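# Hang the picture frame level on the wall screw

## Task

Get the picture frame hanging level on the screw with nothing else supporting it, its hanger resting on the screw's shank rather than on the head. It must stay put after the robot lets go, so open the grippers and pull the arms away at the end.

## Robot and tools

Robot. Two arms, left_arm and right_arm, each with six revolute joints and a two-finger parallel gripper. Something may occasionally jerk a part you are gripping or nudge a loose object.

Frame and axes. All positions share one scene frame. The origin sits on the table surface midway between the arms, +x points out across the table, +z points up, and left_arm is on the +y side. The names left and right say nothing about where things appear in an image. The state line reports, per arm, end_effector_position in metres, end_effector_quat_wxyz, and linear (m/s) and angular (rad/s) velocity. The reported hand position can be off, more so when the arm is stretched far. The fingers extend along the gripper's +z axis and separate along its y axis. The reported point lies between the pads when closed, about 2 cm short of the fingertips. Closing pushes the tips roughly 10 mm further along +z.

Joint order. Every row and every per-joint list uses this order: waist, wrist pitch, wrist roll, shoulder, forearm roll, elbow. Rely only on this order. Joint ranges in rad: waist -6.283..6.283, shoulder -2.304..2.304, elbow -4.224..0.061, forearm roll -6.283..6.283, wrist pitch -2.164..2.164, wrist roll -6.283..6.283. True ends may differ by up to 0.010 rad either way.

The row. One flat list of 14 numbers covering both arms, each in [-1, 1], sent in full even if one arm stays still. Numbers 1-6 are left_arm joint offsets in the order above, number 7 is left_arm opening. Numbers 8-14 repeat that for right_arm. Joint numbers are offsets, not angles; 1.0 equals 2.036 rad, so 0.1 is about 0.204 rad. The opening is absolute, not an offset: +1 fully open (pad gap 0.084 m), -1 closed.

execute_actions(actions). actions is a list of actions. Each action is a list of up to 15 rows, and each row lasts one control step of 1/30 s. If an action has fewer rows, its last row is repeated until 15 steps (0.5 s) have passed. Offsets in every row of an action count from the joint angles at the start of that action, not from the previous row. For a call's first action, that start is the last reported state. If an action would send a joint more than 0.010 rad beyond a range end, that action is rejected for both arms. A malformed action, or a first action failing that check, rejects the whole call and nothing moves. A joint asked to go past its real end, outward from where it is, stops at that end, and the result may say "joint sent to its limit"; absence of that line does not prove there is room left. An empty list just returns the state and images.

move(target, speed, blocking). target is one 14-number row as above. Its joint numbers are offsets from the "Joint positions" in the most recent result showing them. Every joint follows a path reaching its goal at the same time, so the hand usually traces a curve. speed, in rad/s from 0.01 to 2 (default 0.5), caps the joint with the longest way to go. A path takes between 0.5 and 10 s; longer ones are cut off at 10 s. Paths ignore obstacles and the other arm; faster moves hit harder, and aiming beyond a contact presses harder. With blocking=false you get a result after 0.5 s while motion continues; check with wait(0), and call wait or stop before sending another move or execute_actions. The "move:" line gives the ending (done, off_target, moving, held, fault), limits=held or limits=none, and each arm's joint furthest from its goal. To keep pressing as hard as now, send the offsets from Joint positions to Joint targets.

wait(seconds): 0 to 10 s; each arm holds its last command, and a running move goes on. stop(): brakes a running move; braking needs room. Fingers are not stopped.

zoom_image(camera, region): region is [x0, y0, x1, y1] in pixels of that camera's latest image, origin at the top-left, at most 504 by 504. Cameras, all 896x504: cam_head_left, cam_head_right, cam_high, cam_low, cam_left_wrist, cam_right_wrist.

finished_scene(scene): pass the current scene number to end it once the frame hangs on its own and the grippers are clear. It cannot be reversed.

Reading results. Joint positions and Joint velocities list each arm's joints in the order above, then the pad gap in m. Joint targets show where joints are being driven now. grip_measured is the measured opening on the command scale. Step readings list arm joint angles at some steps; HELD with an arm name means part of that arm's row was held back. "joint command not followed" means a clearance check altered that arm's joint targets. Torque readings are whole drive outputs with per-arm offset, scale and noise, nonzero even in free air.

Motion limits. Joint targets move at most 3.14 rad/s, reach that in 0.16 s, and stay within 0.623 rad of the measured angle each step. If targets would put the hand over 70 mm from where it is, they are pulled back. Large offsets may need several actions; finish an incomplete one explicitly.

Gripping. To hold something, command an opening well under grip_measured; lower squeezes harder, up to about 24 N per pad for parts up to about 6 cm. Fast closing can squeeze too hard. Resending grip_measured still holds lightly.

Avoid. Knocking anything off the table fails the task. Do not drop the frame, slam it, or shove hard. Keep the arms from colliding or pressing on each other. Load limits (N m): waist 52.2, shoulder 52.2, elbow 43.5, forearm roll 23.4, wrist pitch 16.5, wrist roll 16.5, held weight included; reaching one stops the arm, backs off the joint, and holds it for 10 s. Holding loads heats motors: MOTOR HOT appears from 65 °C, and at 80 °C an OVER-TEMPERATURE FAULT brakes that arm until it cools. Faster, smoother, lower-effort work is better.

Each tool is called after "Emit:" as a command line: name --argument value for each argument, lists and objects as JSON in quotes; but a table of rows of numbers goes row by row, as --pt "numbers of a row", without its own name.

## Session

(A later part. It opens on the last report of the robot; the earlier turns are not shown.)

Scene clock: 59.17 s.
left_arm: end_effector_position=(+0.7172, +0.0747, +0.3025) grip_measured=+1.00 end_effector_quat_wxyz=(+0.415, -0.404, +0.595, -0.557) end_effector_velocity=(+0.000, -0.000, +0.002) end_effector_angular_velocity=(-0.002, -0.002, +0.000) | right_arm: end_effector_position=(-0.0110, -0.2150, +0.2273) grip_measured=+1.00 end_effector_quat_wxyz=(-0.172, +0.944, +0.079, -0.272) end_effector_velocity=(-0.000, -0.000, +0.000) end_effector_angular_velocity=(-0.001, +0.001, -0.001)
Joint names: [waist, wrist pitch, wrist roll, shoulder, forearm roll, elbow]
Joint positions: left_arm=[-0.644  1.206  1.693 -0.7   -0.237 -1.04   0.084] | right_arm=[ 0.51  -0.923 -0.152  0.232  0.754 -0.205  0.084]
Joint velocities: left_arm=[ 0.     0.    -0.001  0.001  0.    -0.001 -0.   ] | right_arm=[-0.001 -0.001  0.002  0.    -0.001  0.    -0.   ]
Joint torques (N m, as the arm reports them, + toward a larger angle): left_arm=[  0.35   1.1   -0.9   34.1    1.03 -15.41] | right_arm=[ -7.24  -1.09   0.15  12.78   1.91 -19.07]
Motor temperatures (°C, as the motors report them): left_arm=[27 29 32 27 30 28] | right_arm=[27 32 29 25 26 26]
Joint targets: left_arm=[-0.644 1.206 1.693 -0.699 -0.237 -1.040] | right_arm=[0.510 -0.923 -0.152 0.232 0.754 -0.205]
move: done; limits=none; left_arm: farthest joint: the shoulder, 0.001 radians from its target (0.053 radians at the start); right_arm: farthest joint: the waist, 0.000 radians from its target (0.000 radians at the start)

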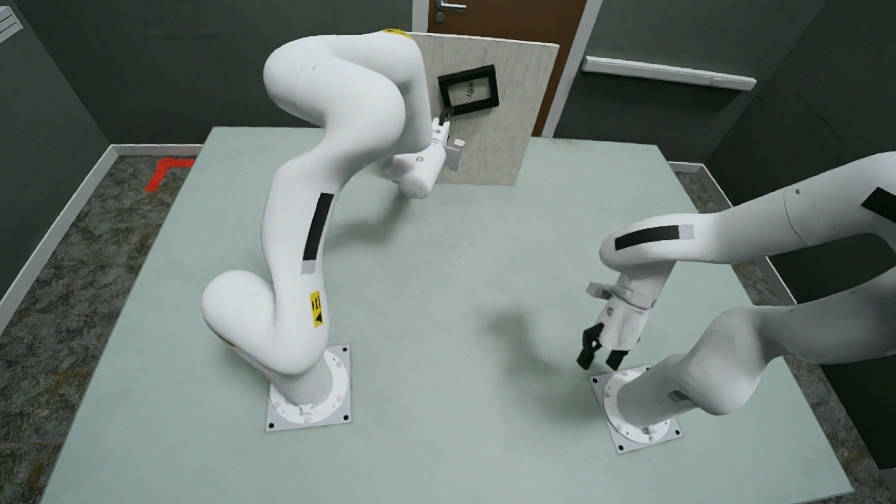

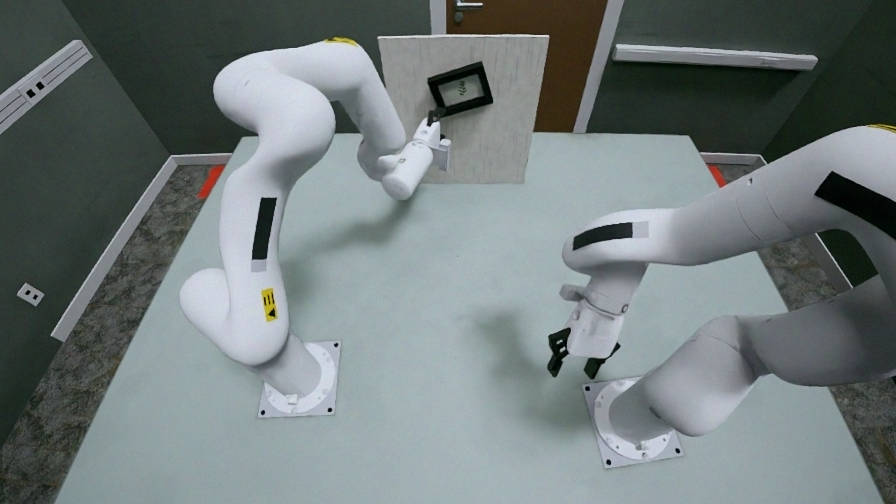

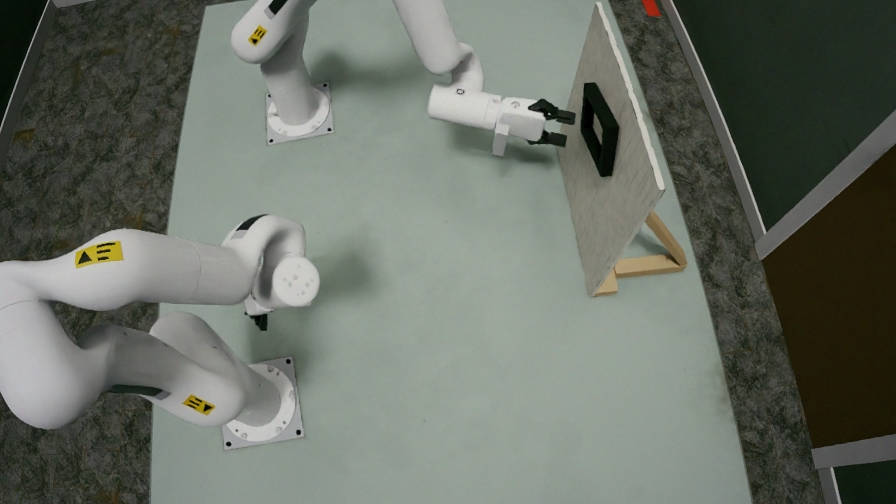

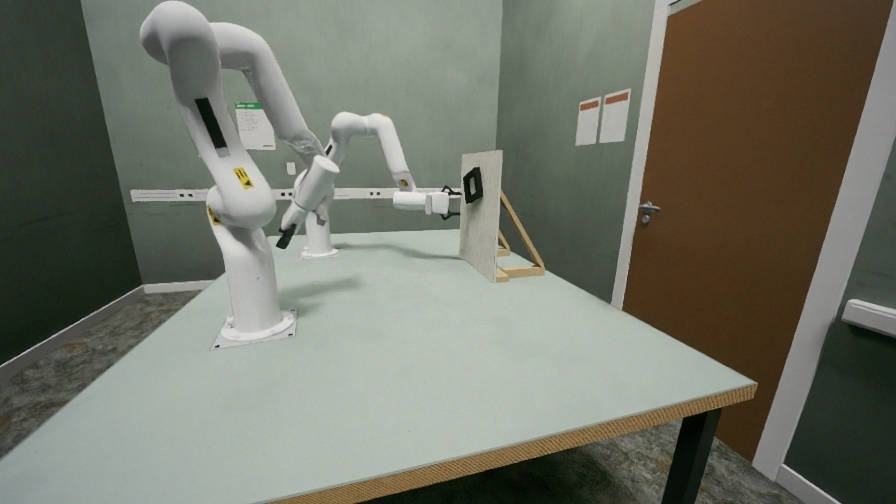

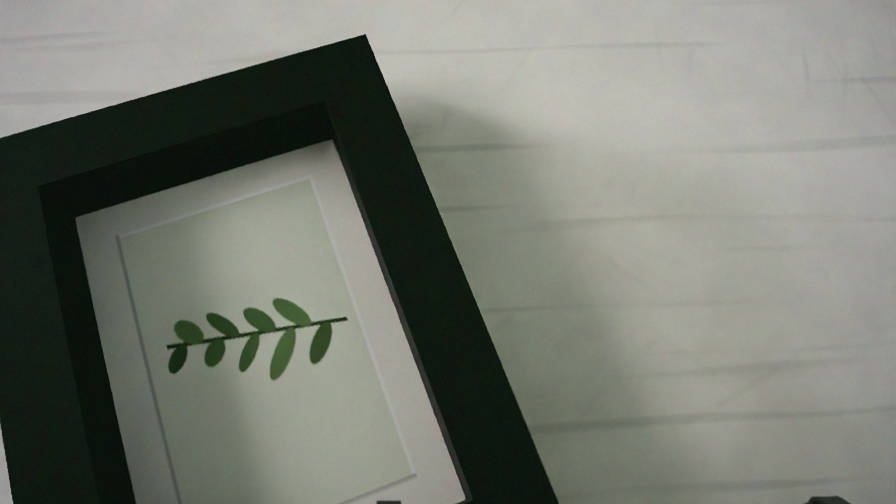

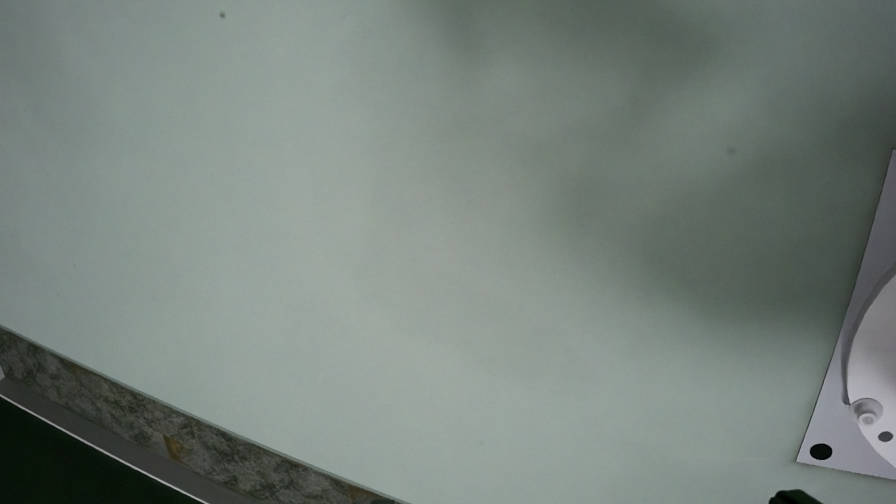

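Emit:
move --target '[0,-0.032,0,-0.0074,0,-0.04,1,0,0,0,0,0,0,1]' --speed 0.1

Scene clock: 60.53 s.
left_arm: end_effector_position=(+0.7372, +0.0588, +0.3151) grip_measured=+1.00 end_effector_quat_wxyz=(+0.409, -0.406, +0.595, -0.560) end_effector_velocity=(-0.000, -0.000, +0.000) end_effector_angular_velocity=(-0.002, +0.004, +0.000) | right_arm: end_effector_position=(-0.0110, -0.2150, +0.2273) grip_measured=+1.00 end_effector_quat_wxyz=(-0.172, +0.944, +0.079, -0.272) end_effector_velocity=(-0.001, -0.000, -0.000) end_effector_angular_velocity=(-0.002, +0.002, -0.001)
Joint names: [waist, wrist pitch, wrist roll, shoulder, forearm roll, elbow]
Joint positions: left_arm=[-0.646  1.142  1.694 -0.715 -0.236 -1.114  0.084] | right_arm=[ 0.51  -0.923 -0.152  0.232  0.754 -0.205  0.084]
Joint velocities: left_arm=[-0.001 -0.005 -0.002  0.002 -0.001 -0.     0.   ] | right_arm=[ 0.    -0.     0.001 -0.001  0.     0.001  0.   ]
Joint torques (N m, as the arm reports them, + toward a larger angle): left_arm=[ 23.54  -0.27  -1.92  35.78  -2.18 -36.4 ] | right_arm=[ -6.43  -1.12   0.17  11.72   1.75 -18.58]
Motor temperatures (°C, as the motors report them): left_arm=[27 29 32 27 30 28] | right_arm=[27 32 29 25 26 26]
Joint targets: left_arm=[-0.644 1.140 1.693 -0.715 -0.237 -1.121] | right_arm=[0.510 -0.923 -0.152 0.232 0.754 -0.205]
move: done; limits=none; left_arm: farthest joint: the elbow, 0.007 radians from its target (0.082 radians at the start); right_arm: farthest joint: the waist, 0.000 radians from its target (0.000 radians at the start)

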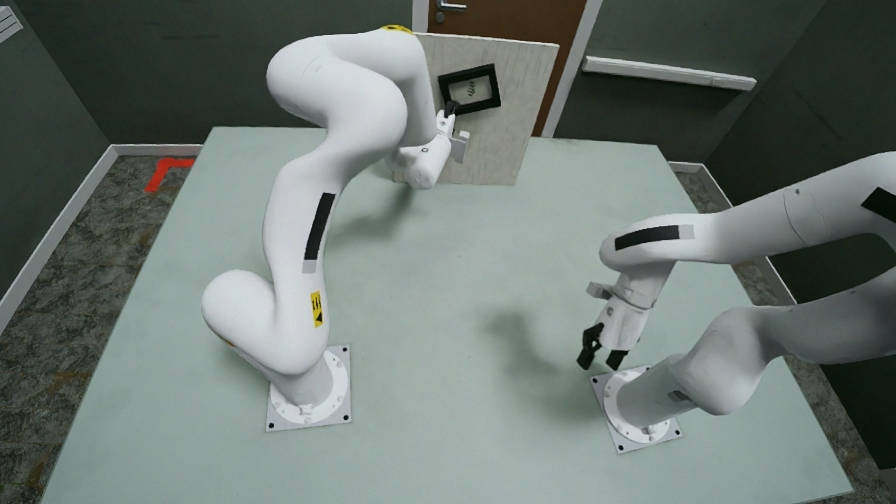

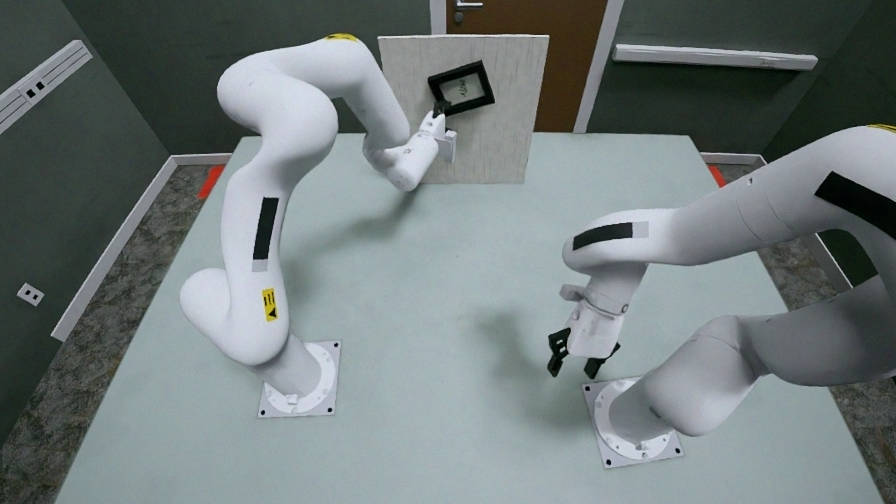

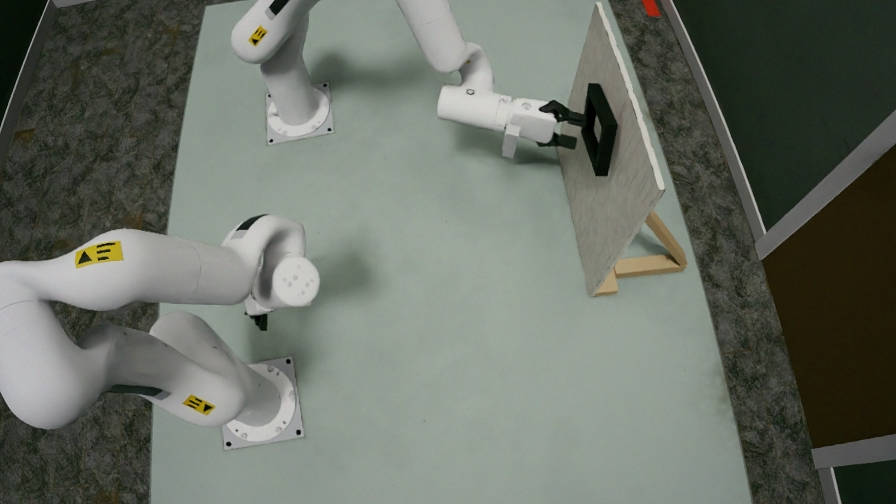

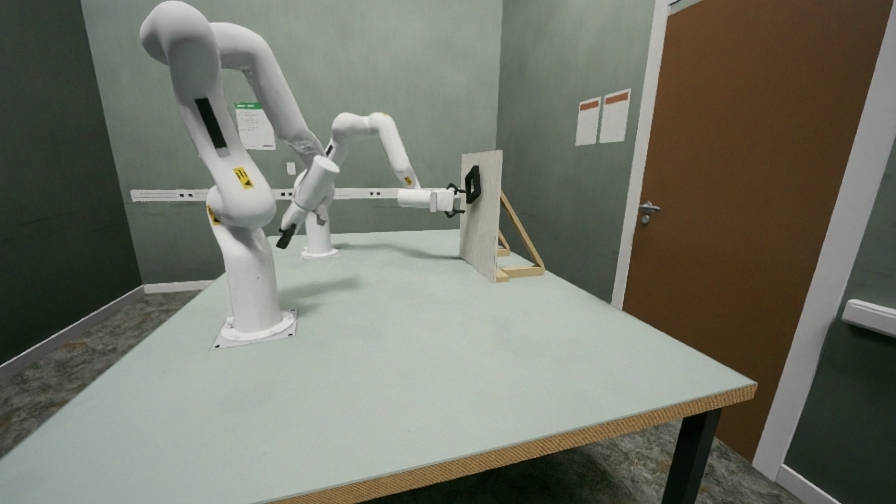

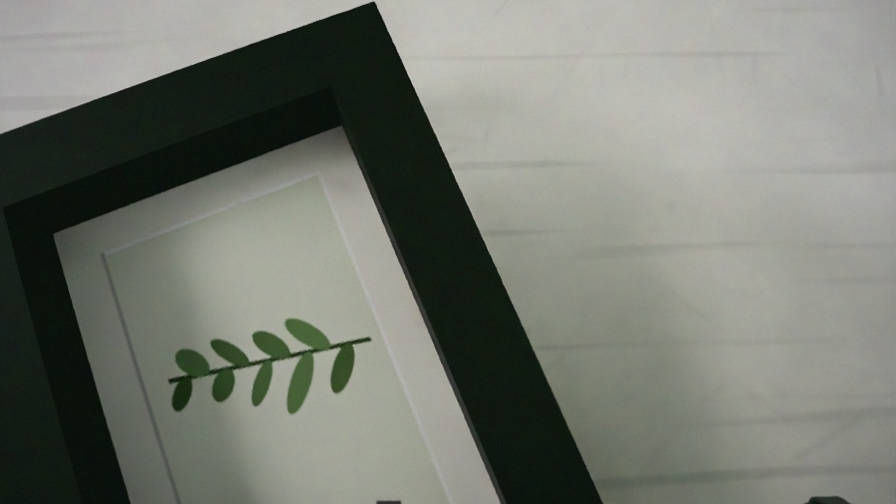

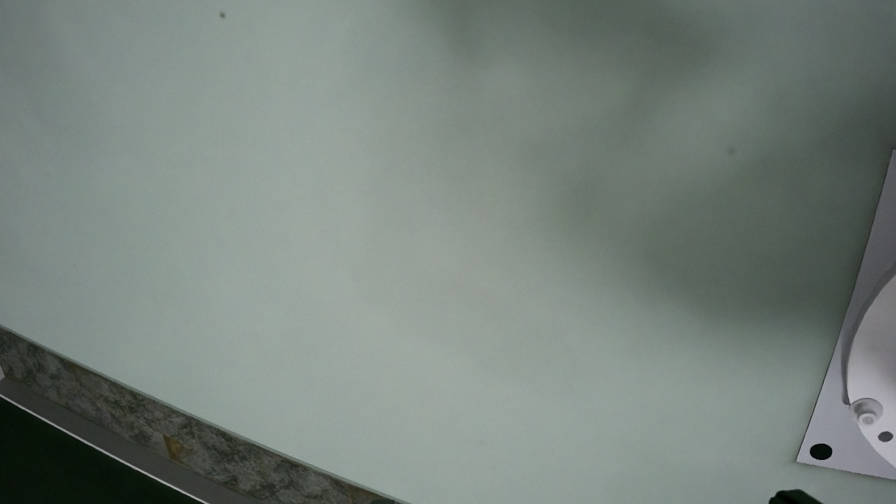

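Emit:
move --target '[0,0,0,0,0,0.012,1,0,0,0,0,0,0,1]' --speed 0.1

Emit:
execute_actions --actions '[[[0,0,0,0,0,0,-1,0,0,0,0,0,0,1]],[[0,0,0,0,0,0,-1,0,0,0,0,0,0,1]]]'

Scene clock: 61.57 s.
left_arm: end_effector_position=(+0.7302, +0.0634, +0.3020) grip_measured=+1.00 end_effector_quat_wxyz=(+0.405, -0.409, +0.603, -0.552) end_effector_velocity=(-0.001, -0.001, +0.001) end_effector_angular_velocity=(-0.001, -0.004, -0.002) | right_arm: end_effector_position=(-0.0110, -0.2150, +0.2273) grip_measured=+1.00 end_effector_quat_wxyz=(-0.172, +0.944, +0.079, -0.272) end_effector_velocity=(-0.000, -0.000, -0.000) end_effector_angular_velocity=(+0.000, +0.000, -0.000)
Joint names: [waist, wrist pitch, wrist roll, shoulder, forearm roll, elbow]
Joint positions: left_arm=[-0.646  1.142  1.693 -0.715 -0.236 -1.09   0.084] | right_arm=[ 0.51  -0.923 -0.152  0.232  0.754 -0.205  0.084]
Joint velocities: left_arm=[-0.002  0.005 -0.     0.001  0.001  0.002 -0.   ] | right_arm=[-0.    -0.    -0.     0.001  0.     0.001  0.   ]
Joint torques (N m, as the arm reports them, + toward a larger angle): left_arm=[ -0.31   1.11  -0.88  34.06   1.06 -16.19] | right_arm=[ -6.46  -1.16   0.2   11.97   1.74 -19.03]
Motor temperatures (°C, as the motors report them): left_arm=[27 29 32 27 30 28] | right_arm=[27 32 29 25 26 26]
Joint targets: left_arm=[-0.646 1.142 1.694 -0.715 -0.236 -1.090] | right_arm=[0.510 -0.923 -0.152 0.232 0.754 -0.205]
move: done; limits=none; left_arm: farthest joint: the elbow, 0.001 radians from its target (0.025 radians at the start); right_arm: farthest joint: the waist, 0.000 radians from its target (0.000 radians at the start)

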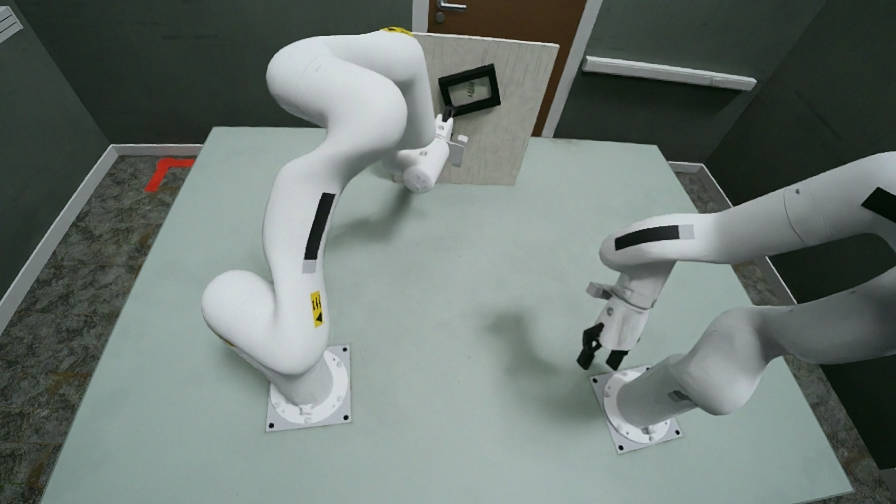

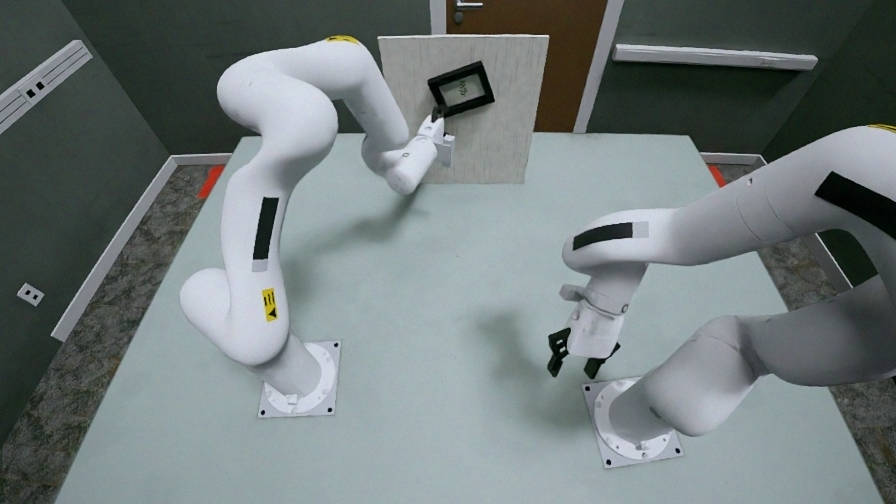

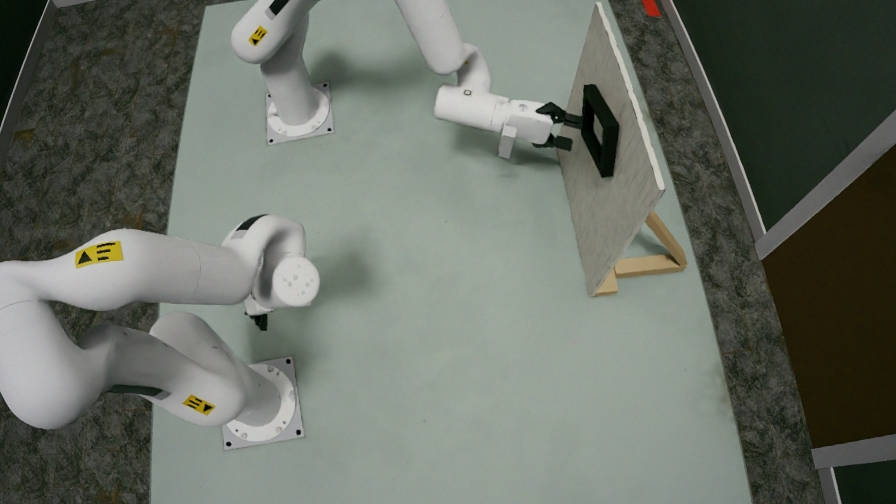

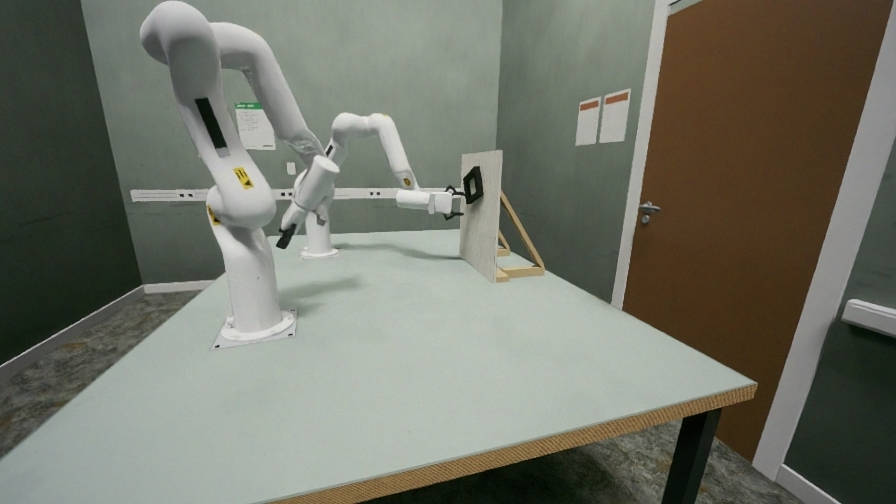

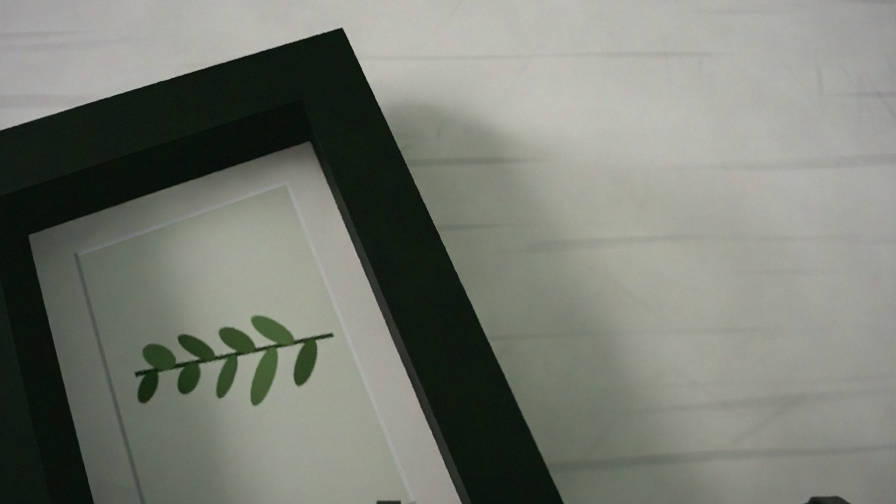

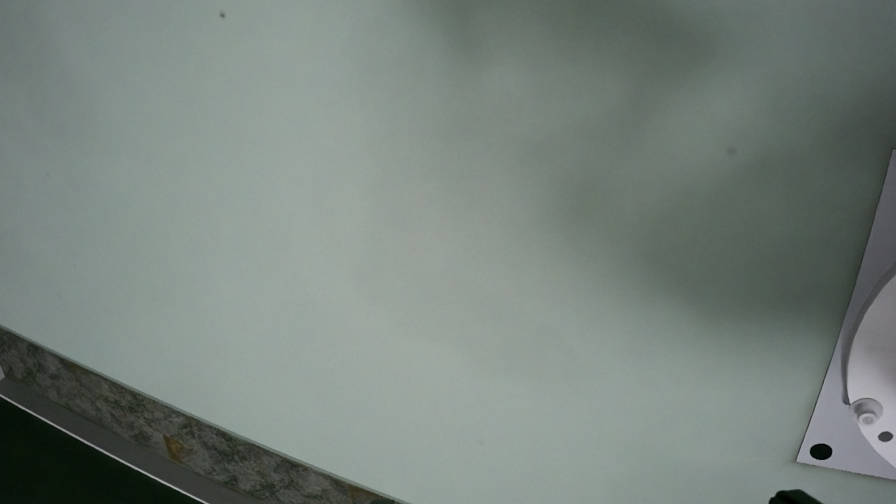

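Scene clock: 62.57 s.
left_arm: end_effector_position=(+0.7288, +0.0618, +0.3025) grip_measured=-1.00 end_effector_quat_wxyz=(+0.405, -0.408, +0.603, -0.553) end_effector_velocity=(-0.002, -0.001, +0.001) end_effector_angular_velocity=(+0.001, -0.005, -0.002) | right_arm: end_effector_position=(-0.0110, -0.2150, +0.2273) grip_measured=+1.00 end_effector_quat_wxyz=(-0.172, +0.944, +0.079, -0.272) end_effector_velocity=(-0.001, -0.001, -0.000) end_effector_angular_velocity=(-0.001, +0.001, +0.002)
Joint names: [waist, wrist pitch, wrist roll, shoulder, forearm roll, elbow]
Joint positions: left_arm=[-0.648  1.145  1.694 -0.714 -0.235 -1.089  0.   ] | right_arm=[ 0.51  -0.923 -0.152  0.232  0.754 -0.205  0.084]
Joint velocities: left_arm=[-0.002  0.006  0.002  0.001  0.001  0.003  0.   ] | right_arm=[ 0.    -0.001  0.     0.001 -0.001  0.001 -0.   ]
Joint torques (N m, as the arm reports them, + toward a larger angle): left_arm=[ -0.34   1.16  -0.88  33.58   1.15 -15.76] | right_arm=[ -6.21  -1.04   0.16  12.39   1.73 -18.78]
Motor temperatures (°C, as the motors report them): left_arm=[27 29 32 27 30 28] | right_arm=[27 32 29 25 26 26]
Joint targets: left_arm=[-0.648 1.145 1.694 -0.714 -0.235 -1.088] | right_arm=[0.510 -0.923 -0.152 0.232 0.754 -0.205]
Step readings (joint positions; steps 1 to 15: 1st action; 16 to 30: 2nd action):
0: left_arm=[-0.646 1.142 1.693 -0.715 -0.236 -1.090] | right_arm=[0.510 -0.923 -0.152 0.232 0.754 -0.205]
1: left_arm=[-0.646 1.142 1.693 -0.715 -0.236 -1.090] | right_arm=[0.510 -0.923 -0.152 0.232 0.754 -0.205]
2: left_arm=[-0.646 1.142 1.693 -0.715 -0.236 -1.090] | right_arm=[0.510 -0.923 -0.152 0.232 0.754 -0.205]
4: left_arm=[-0.646 1.143 1.694 -0.714 -0.236 -1.090] | right_arm=[0.510 -0.923 -0.152 0.232 0.754 -0.205]
8: left_arm=[-0.648 1.146 1.694 -0.714 -0.235 -1.088] | right_arm=[0.510 -0.923 -0.152 0.232 0.754 -0.205]
15: left_arm=[-0.648 1.145 1.694 -0.714 -0.235 -1.088] | right_arm=[0.510 -0.923 -0.152 0.232 0.754 -0.205]
16: left_arm=[-0.648 1.145 1.694 -0.714 -0.235 -1.089] | right_arm=[0.510 -0.923 -0.152 0.232 0.754 -0.205]
17: left_arm=[-0.648 1.141 1.693 -0.715 -0.236 -1.089] | right_arm=[0.510 -0.923 -0.152 0.232 0.754 -0.205]
19: left_arm=[-0.647 1.139 1.693 -0.715 -0.237 -1.091] | right_arm=[0.510 -0.923 -0.152 0.232 0.754 -0.205]
23: left_arm=[-0.647 1.142 1.693 -0.715 -0.236 -1.091] | right_arm=[0.510 -0.923 -0.152 0.232 0.754 -0.205]
30: Joint positions above

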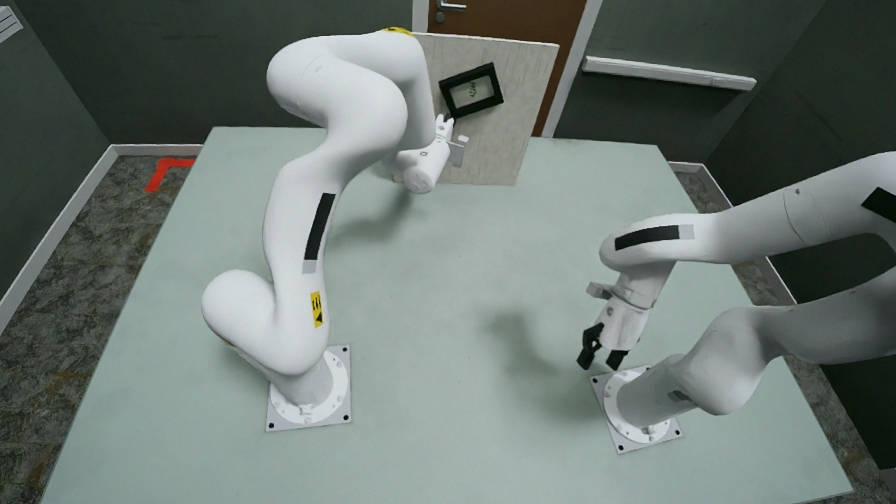

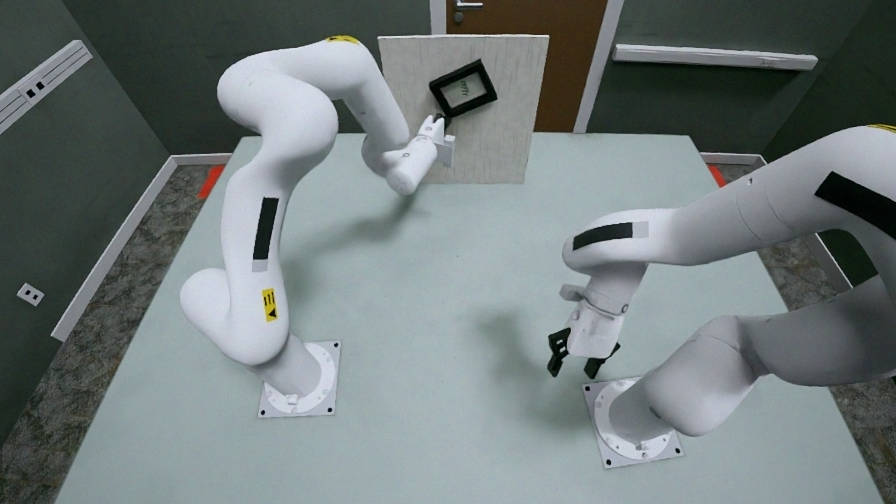

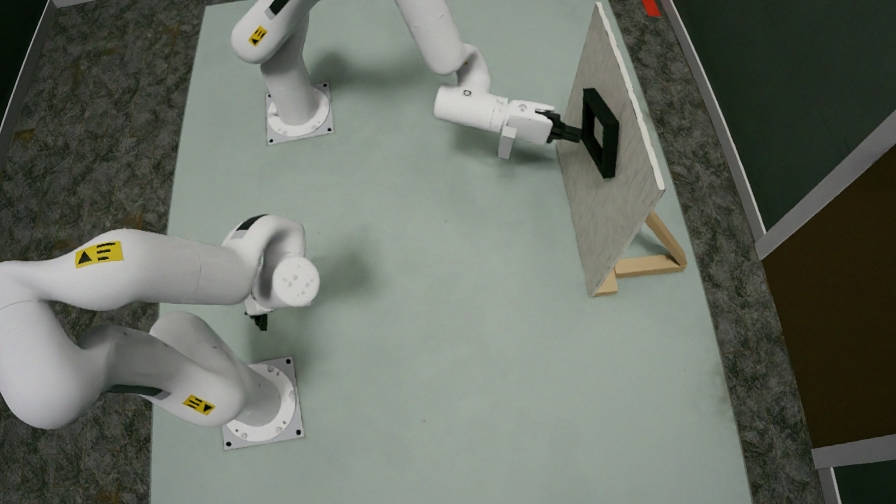

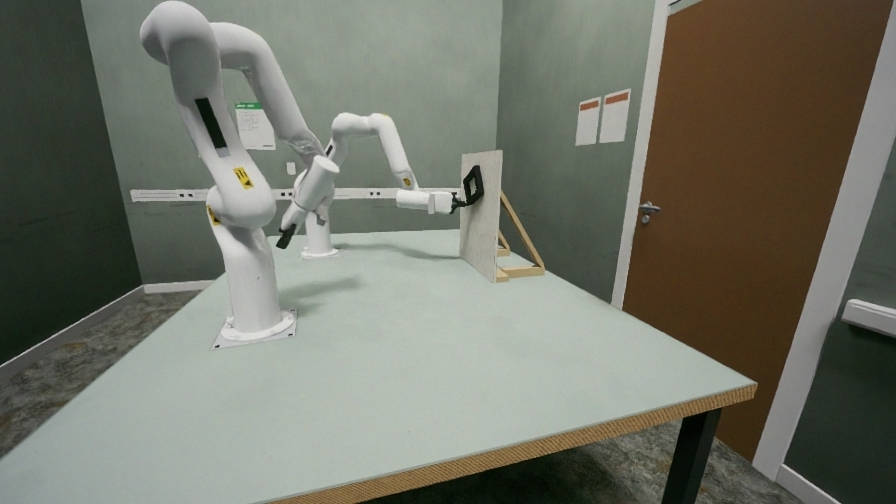

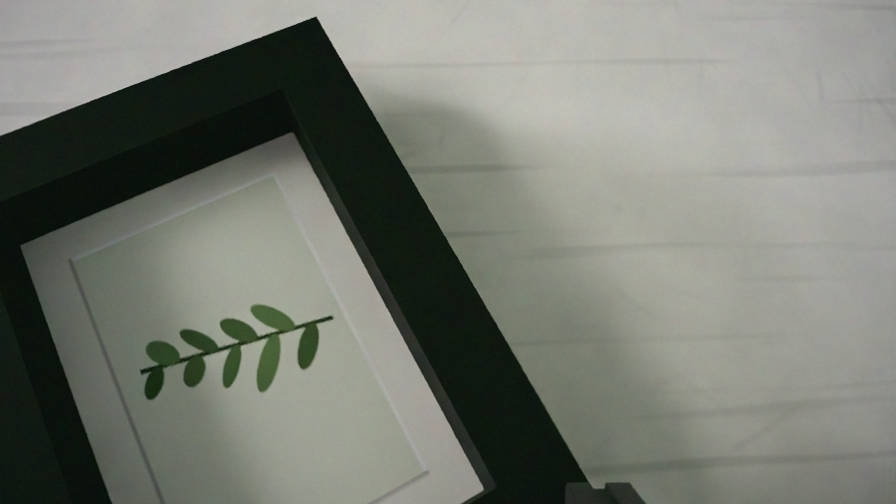

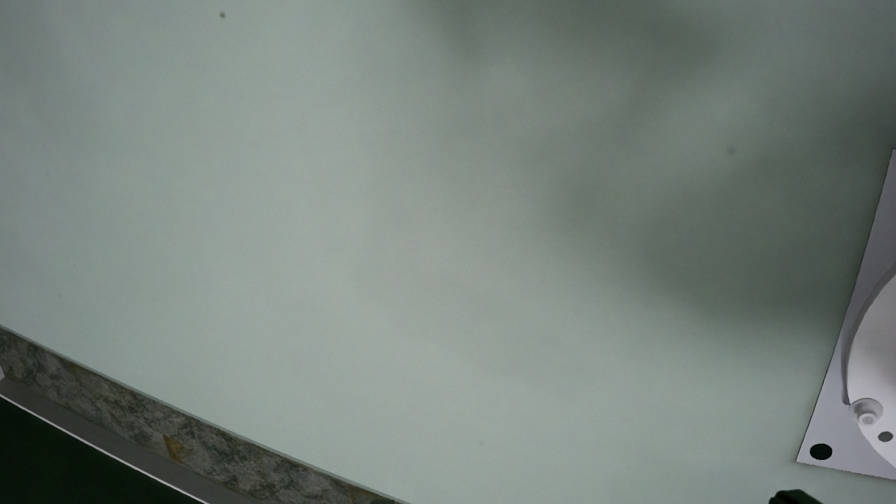

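Emit:
move --target '[0,0,0,0.012,0,0.03,1,0,0,0,0,0,0,1]' --speed 0.2

Scene clock: 63.77 s.
left_arm: end_effector_position=(+0.7114, +0.0727, +0.2894) grip_measured=+1.00 end_effector_quat_wxyz=(+0.399, -0.412, +0.615, -0.541) end_effector_velocity=(-0.000, +0.000, -0.001) end_effector_angular_velocity=(+0.002, +0.001, -0.001) | right_arm: end_effector_position=(-0.0110, -0.2150, +0.2273) grip_measured=+1.00 end_effector_quat_wxyz=(-0.172, +0.944, +0.079, -0.272) end_effector_velocity=(+0.000, -0.000, -0.000) end_effector_angular_velocity=(-0.002, -0.000, -0.002)
Joint names: [waist, wrist pitch, wrist roll, shoulder, forearm roll, elbow]
Joint positions: left_arm=[-0.648  1.145  1.694 -0.69  -0.235 -1.028  0.084] | right_arm=[ 0.51  -0.923 -0.152  0.232  0.754 -0.205  0.084]
Joint velocities: left_arm=[ 0.    -0.     0.001 -0.001  0.001  0.001  0.   ] | right_arm=[-0.002  0.     0.002  0.    -0.002  0.    -0.   ]
Joint torques (N m, as the arm reports them, + toward a larger angle): left_arm=[ -0.09   1.22  -0.85  33.59   1.03 -15.47] | right_arm=[ -6.58  -1.08   0.13  11.84   1.74 -18.63]
Motor temperatures (°C, as the motors report them): left_arm=[27 29 32 28 30 28] | right_arm=[27 32 29 25 26 26]
Joint targets: left_arm=[-0.648 1.145 1.694 -0.690 -0.235 -1.028] | right_arm=[0.510 -0.923 -0.152 0.232 0.754 -0.205]
move: done; limits=none; left_arm: farthest joint: the waist, 0.000 radians from its target (0.000 radians at the start); right_arm: farthest joint: the waist, 0.000 radians from its target (0.000 radians at the start)

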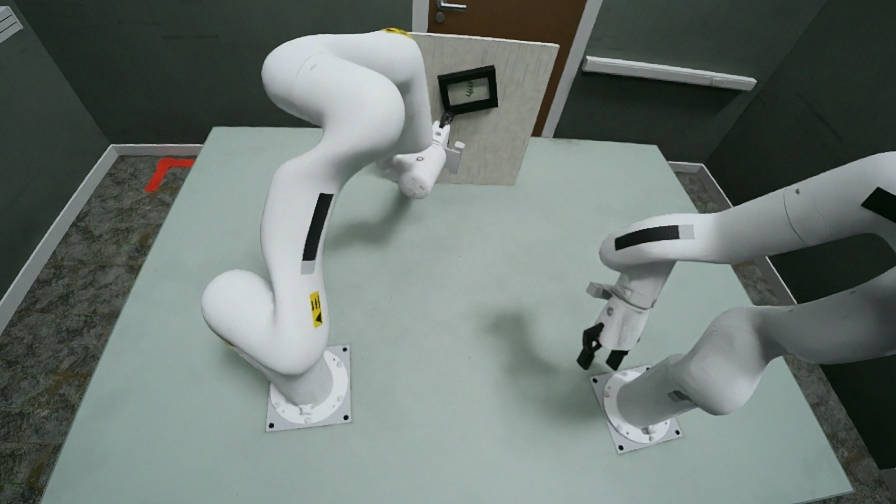

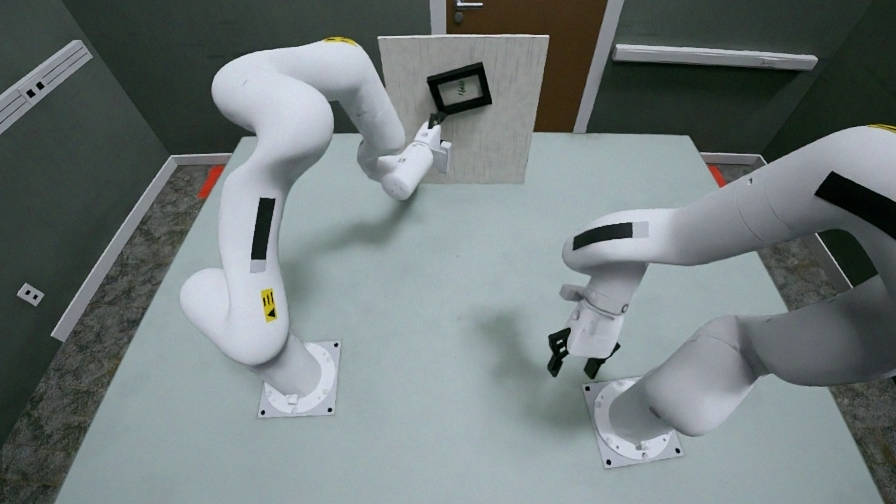

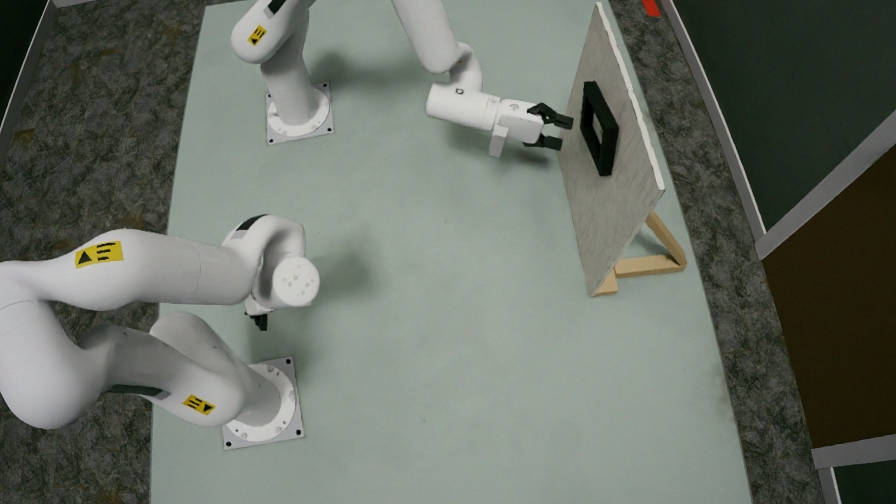

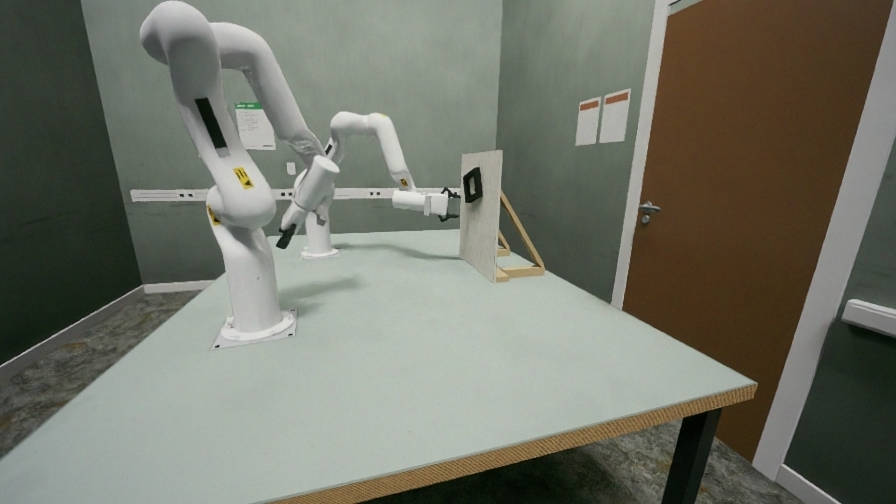

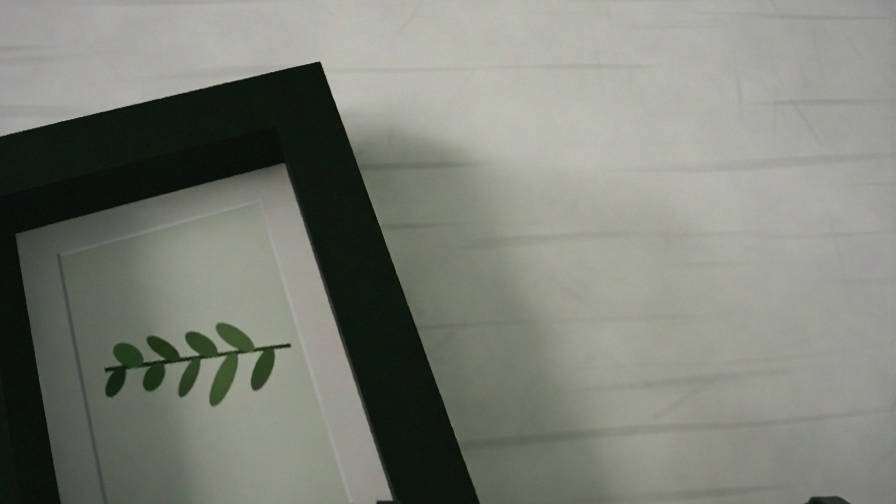

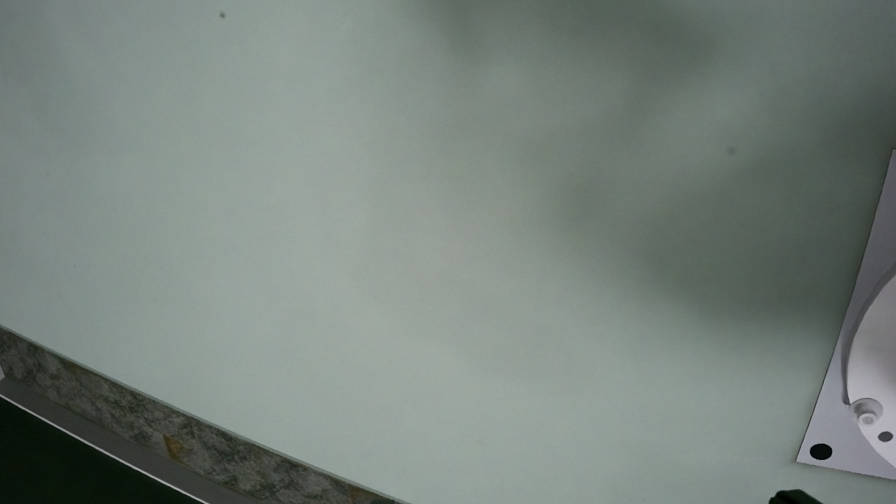

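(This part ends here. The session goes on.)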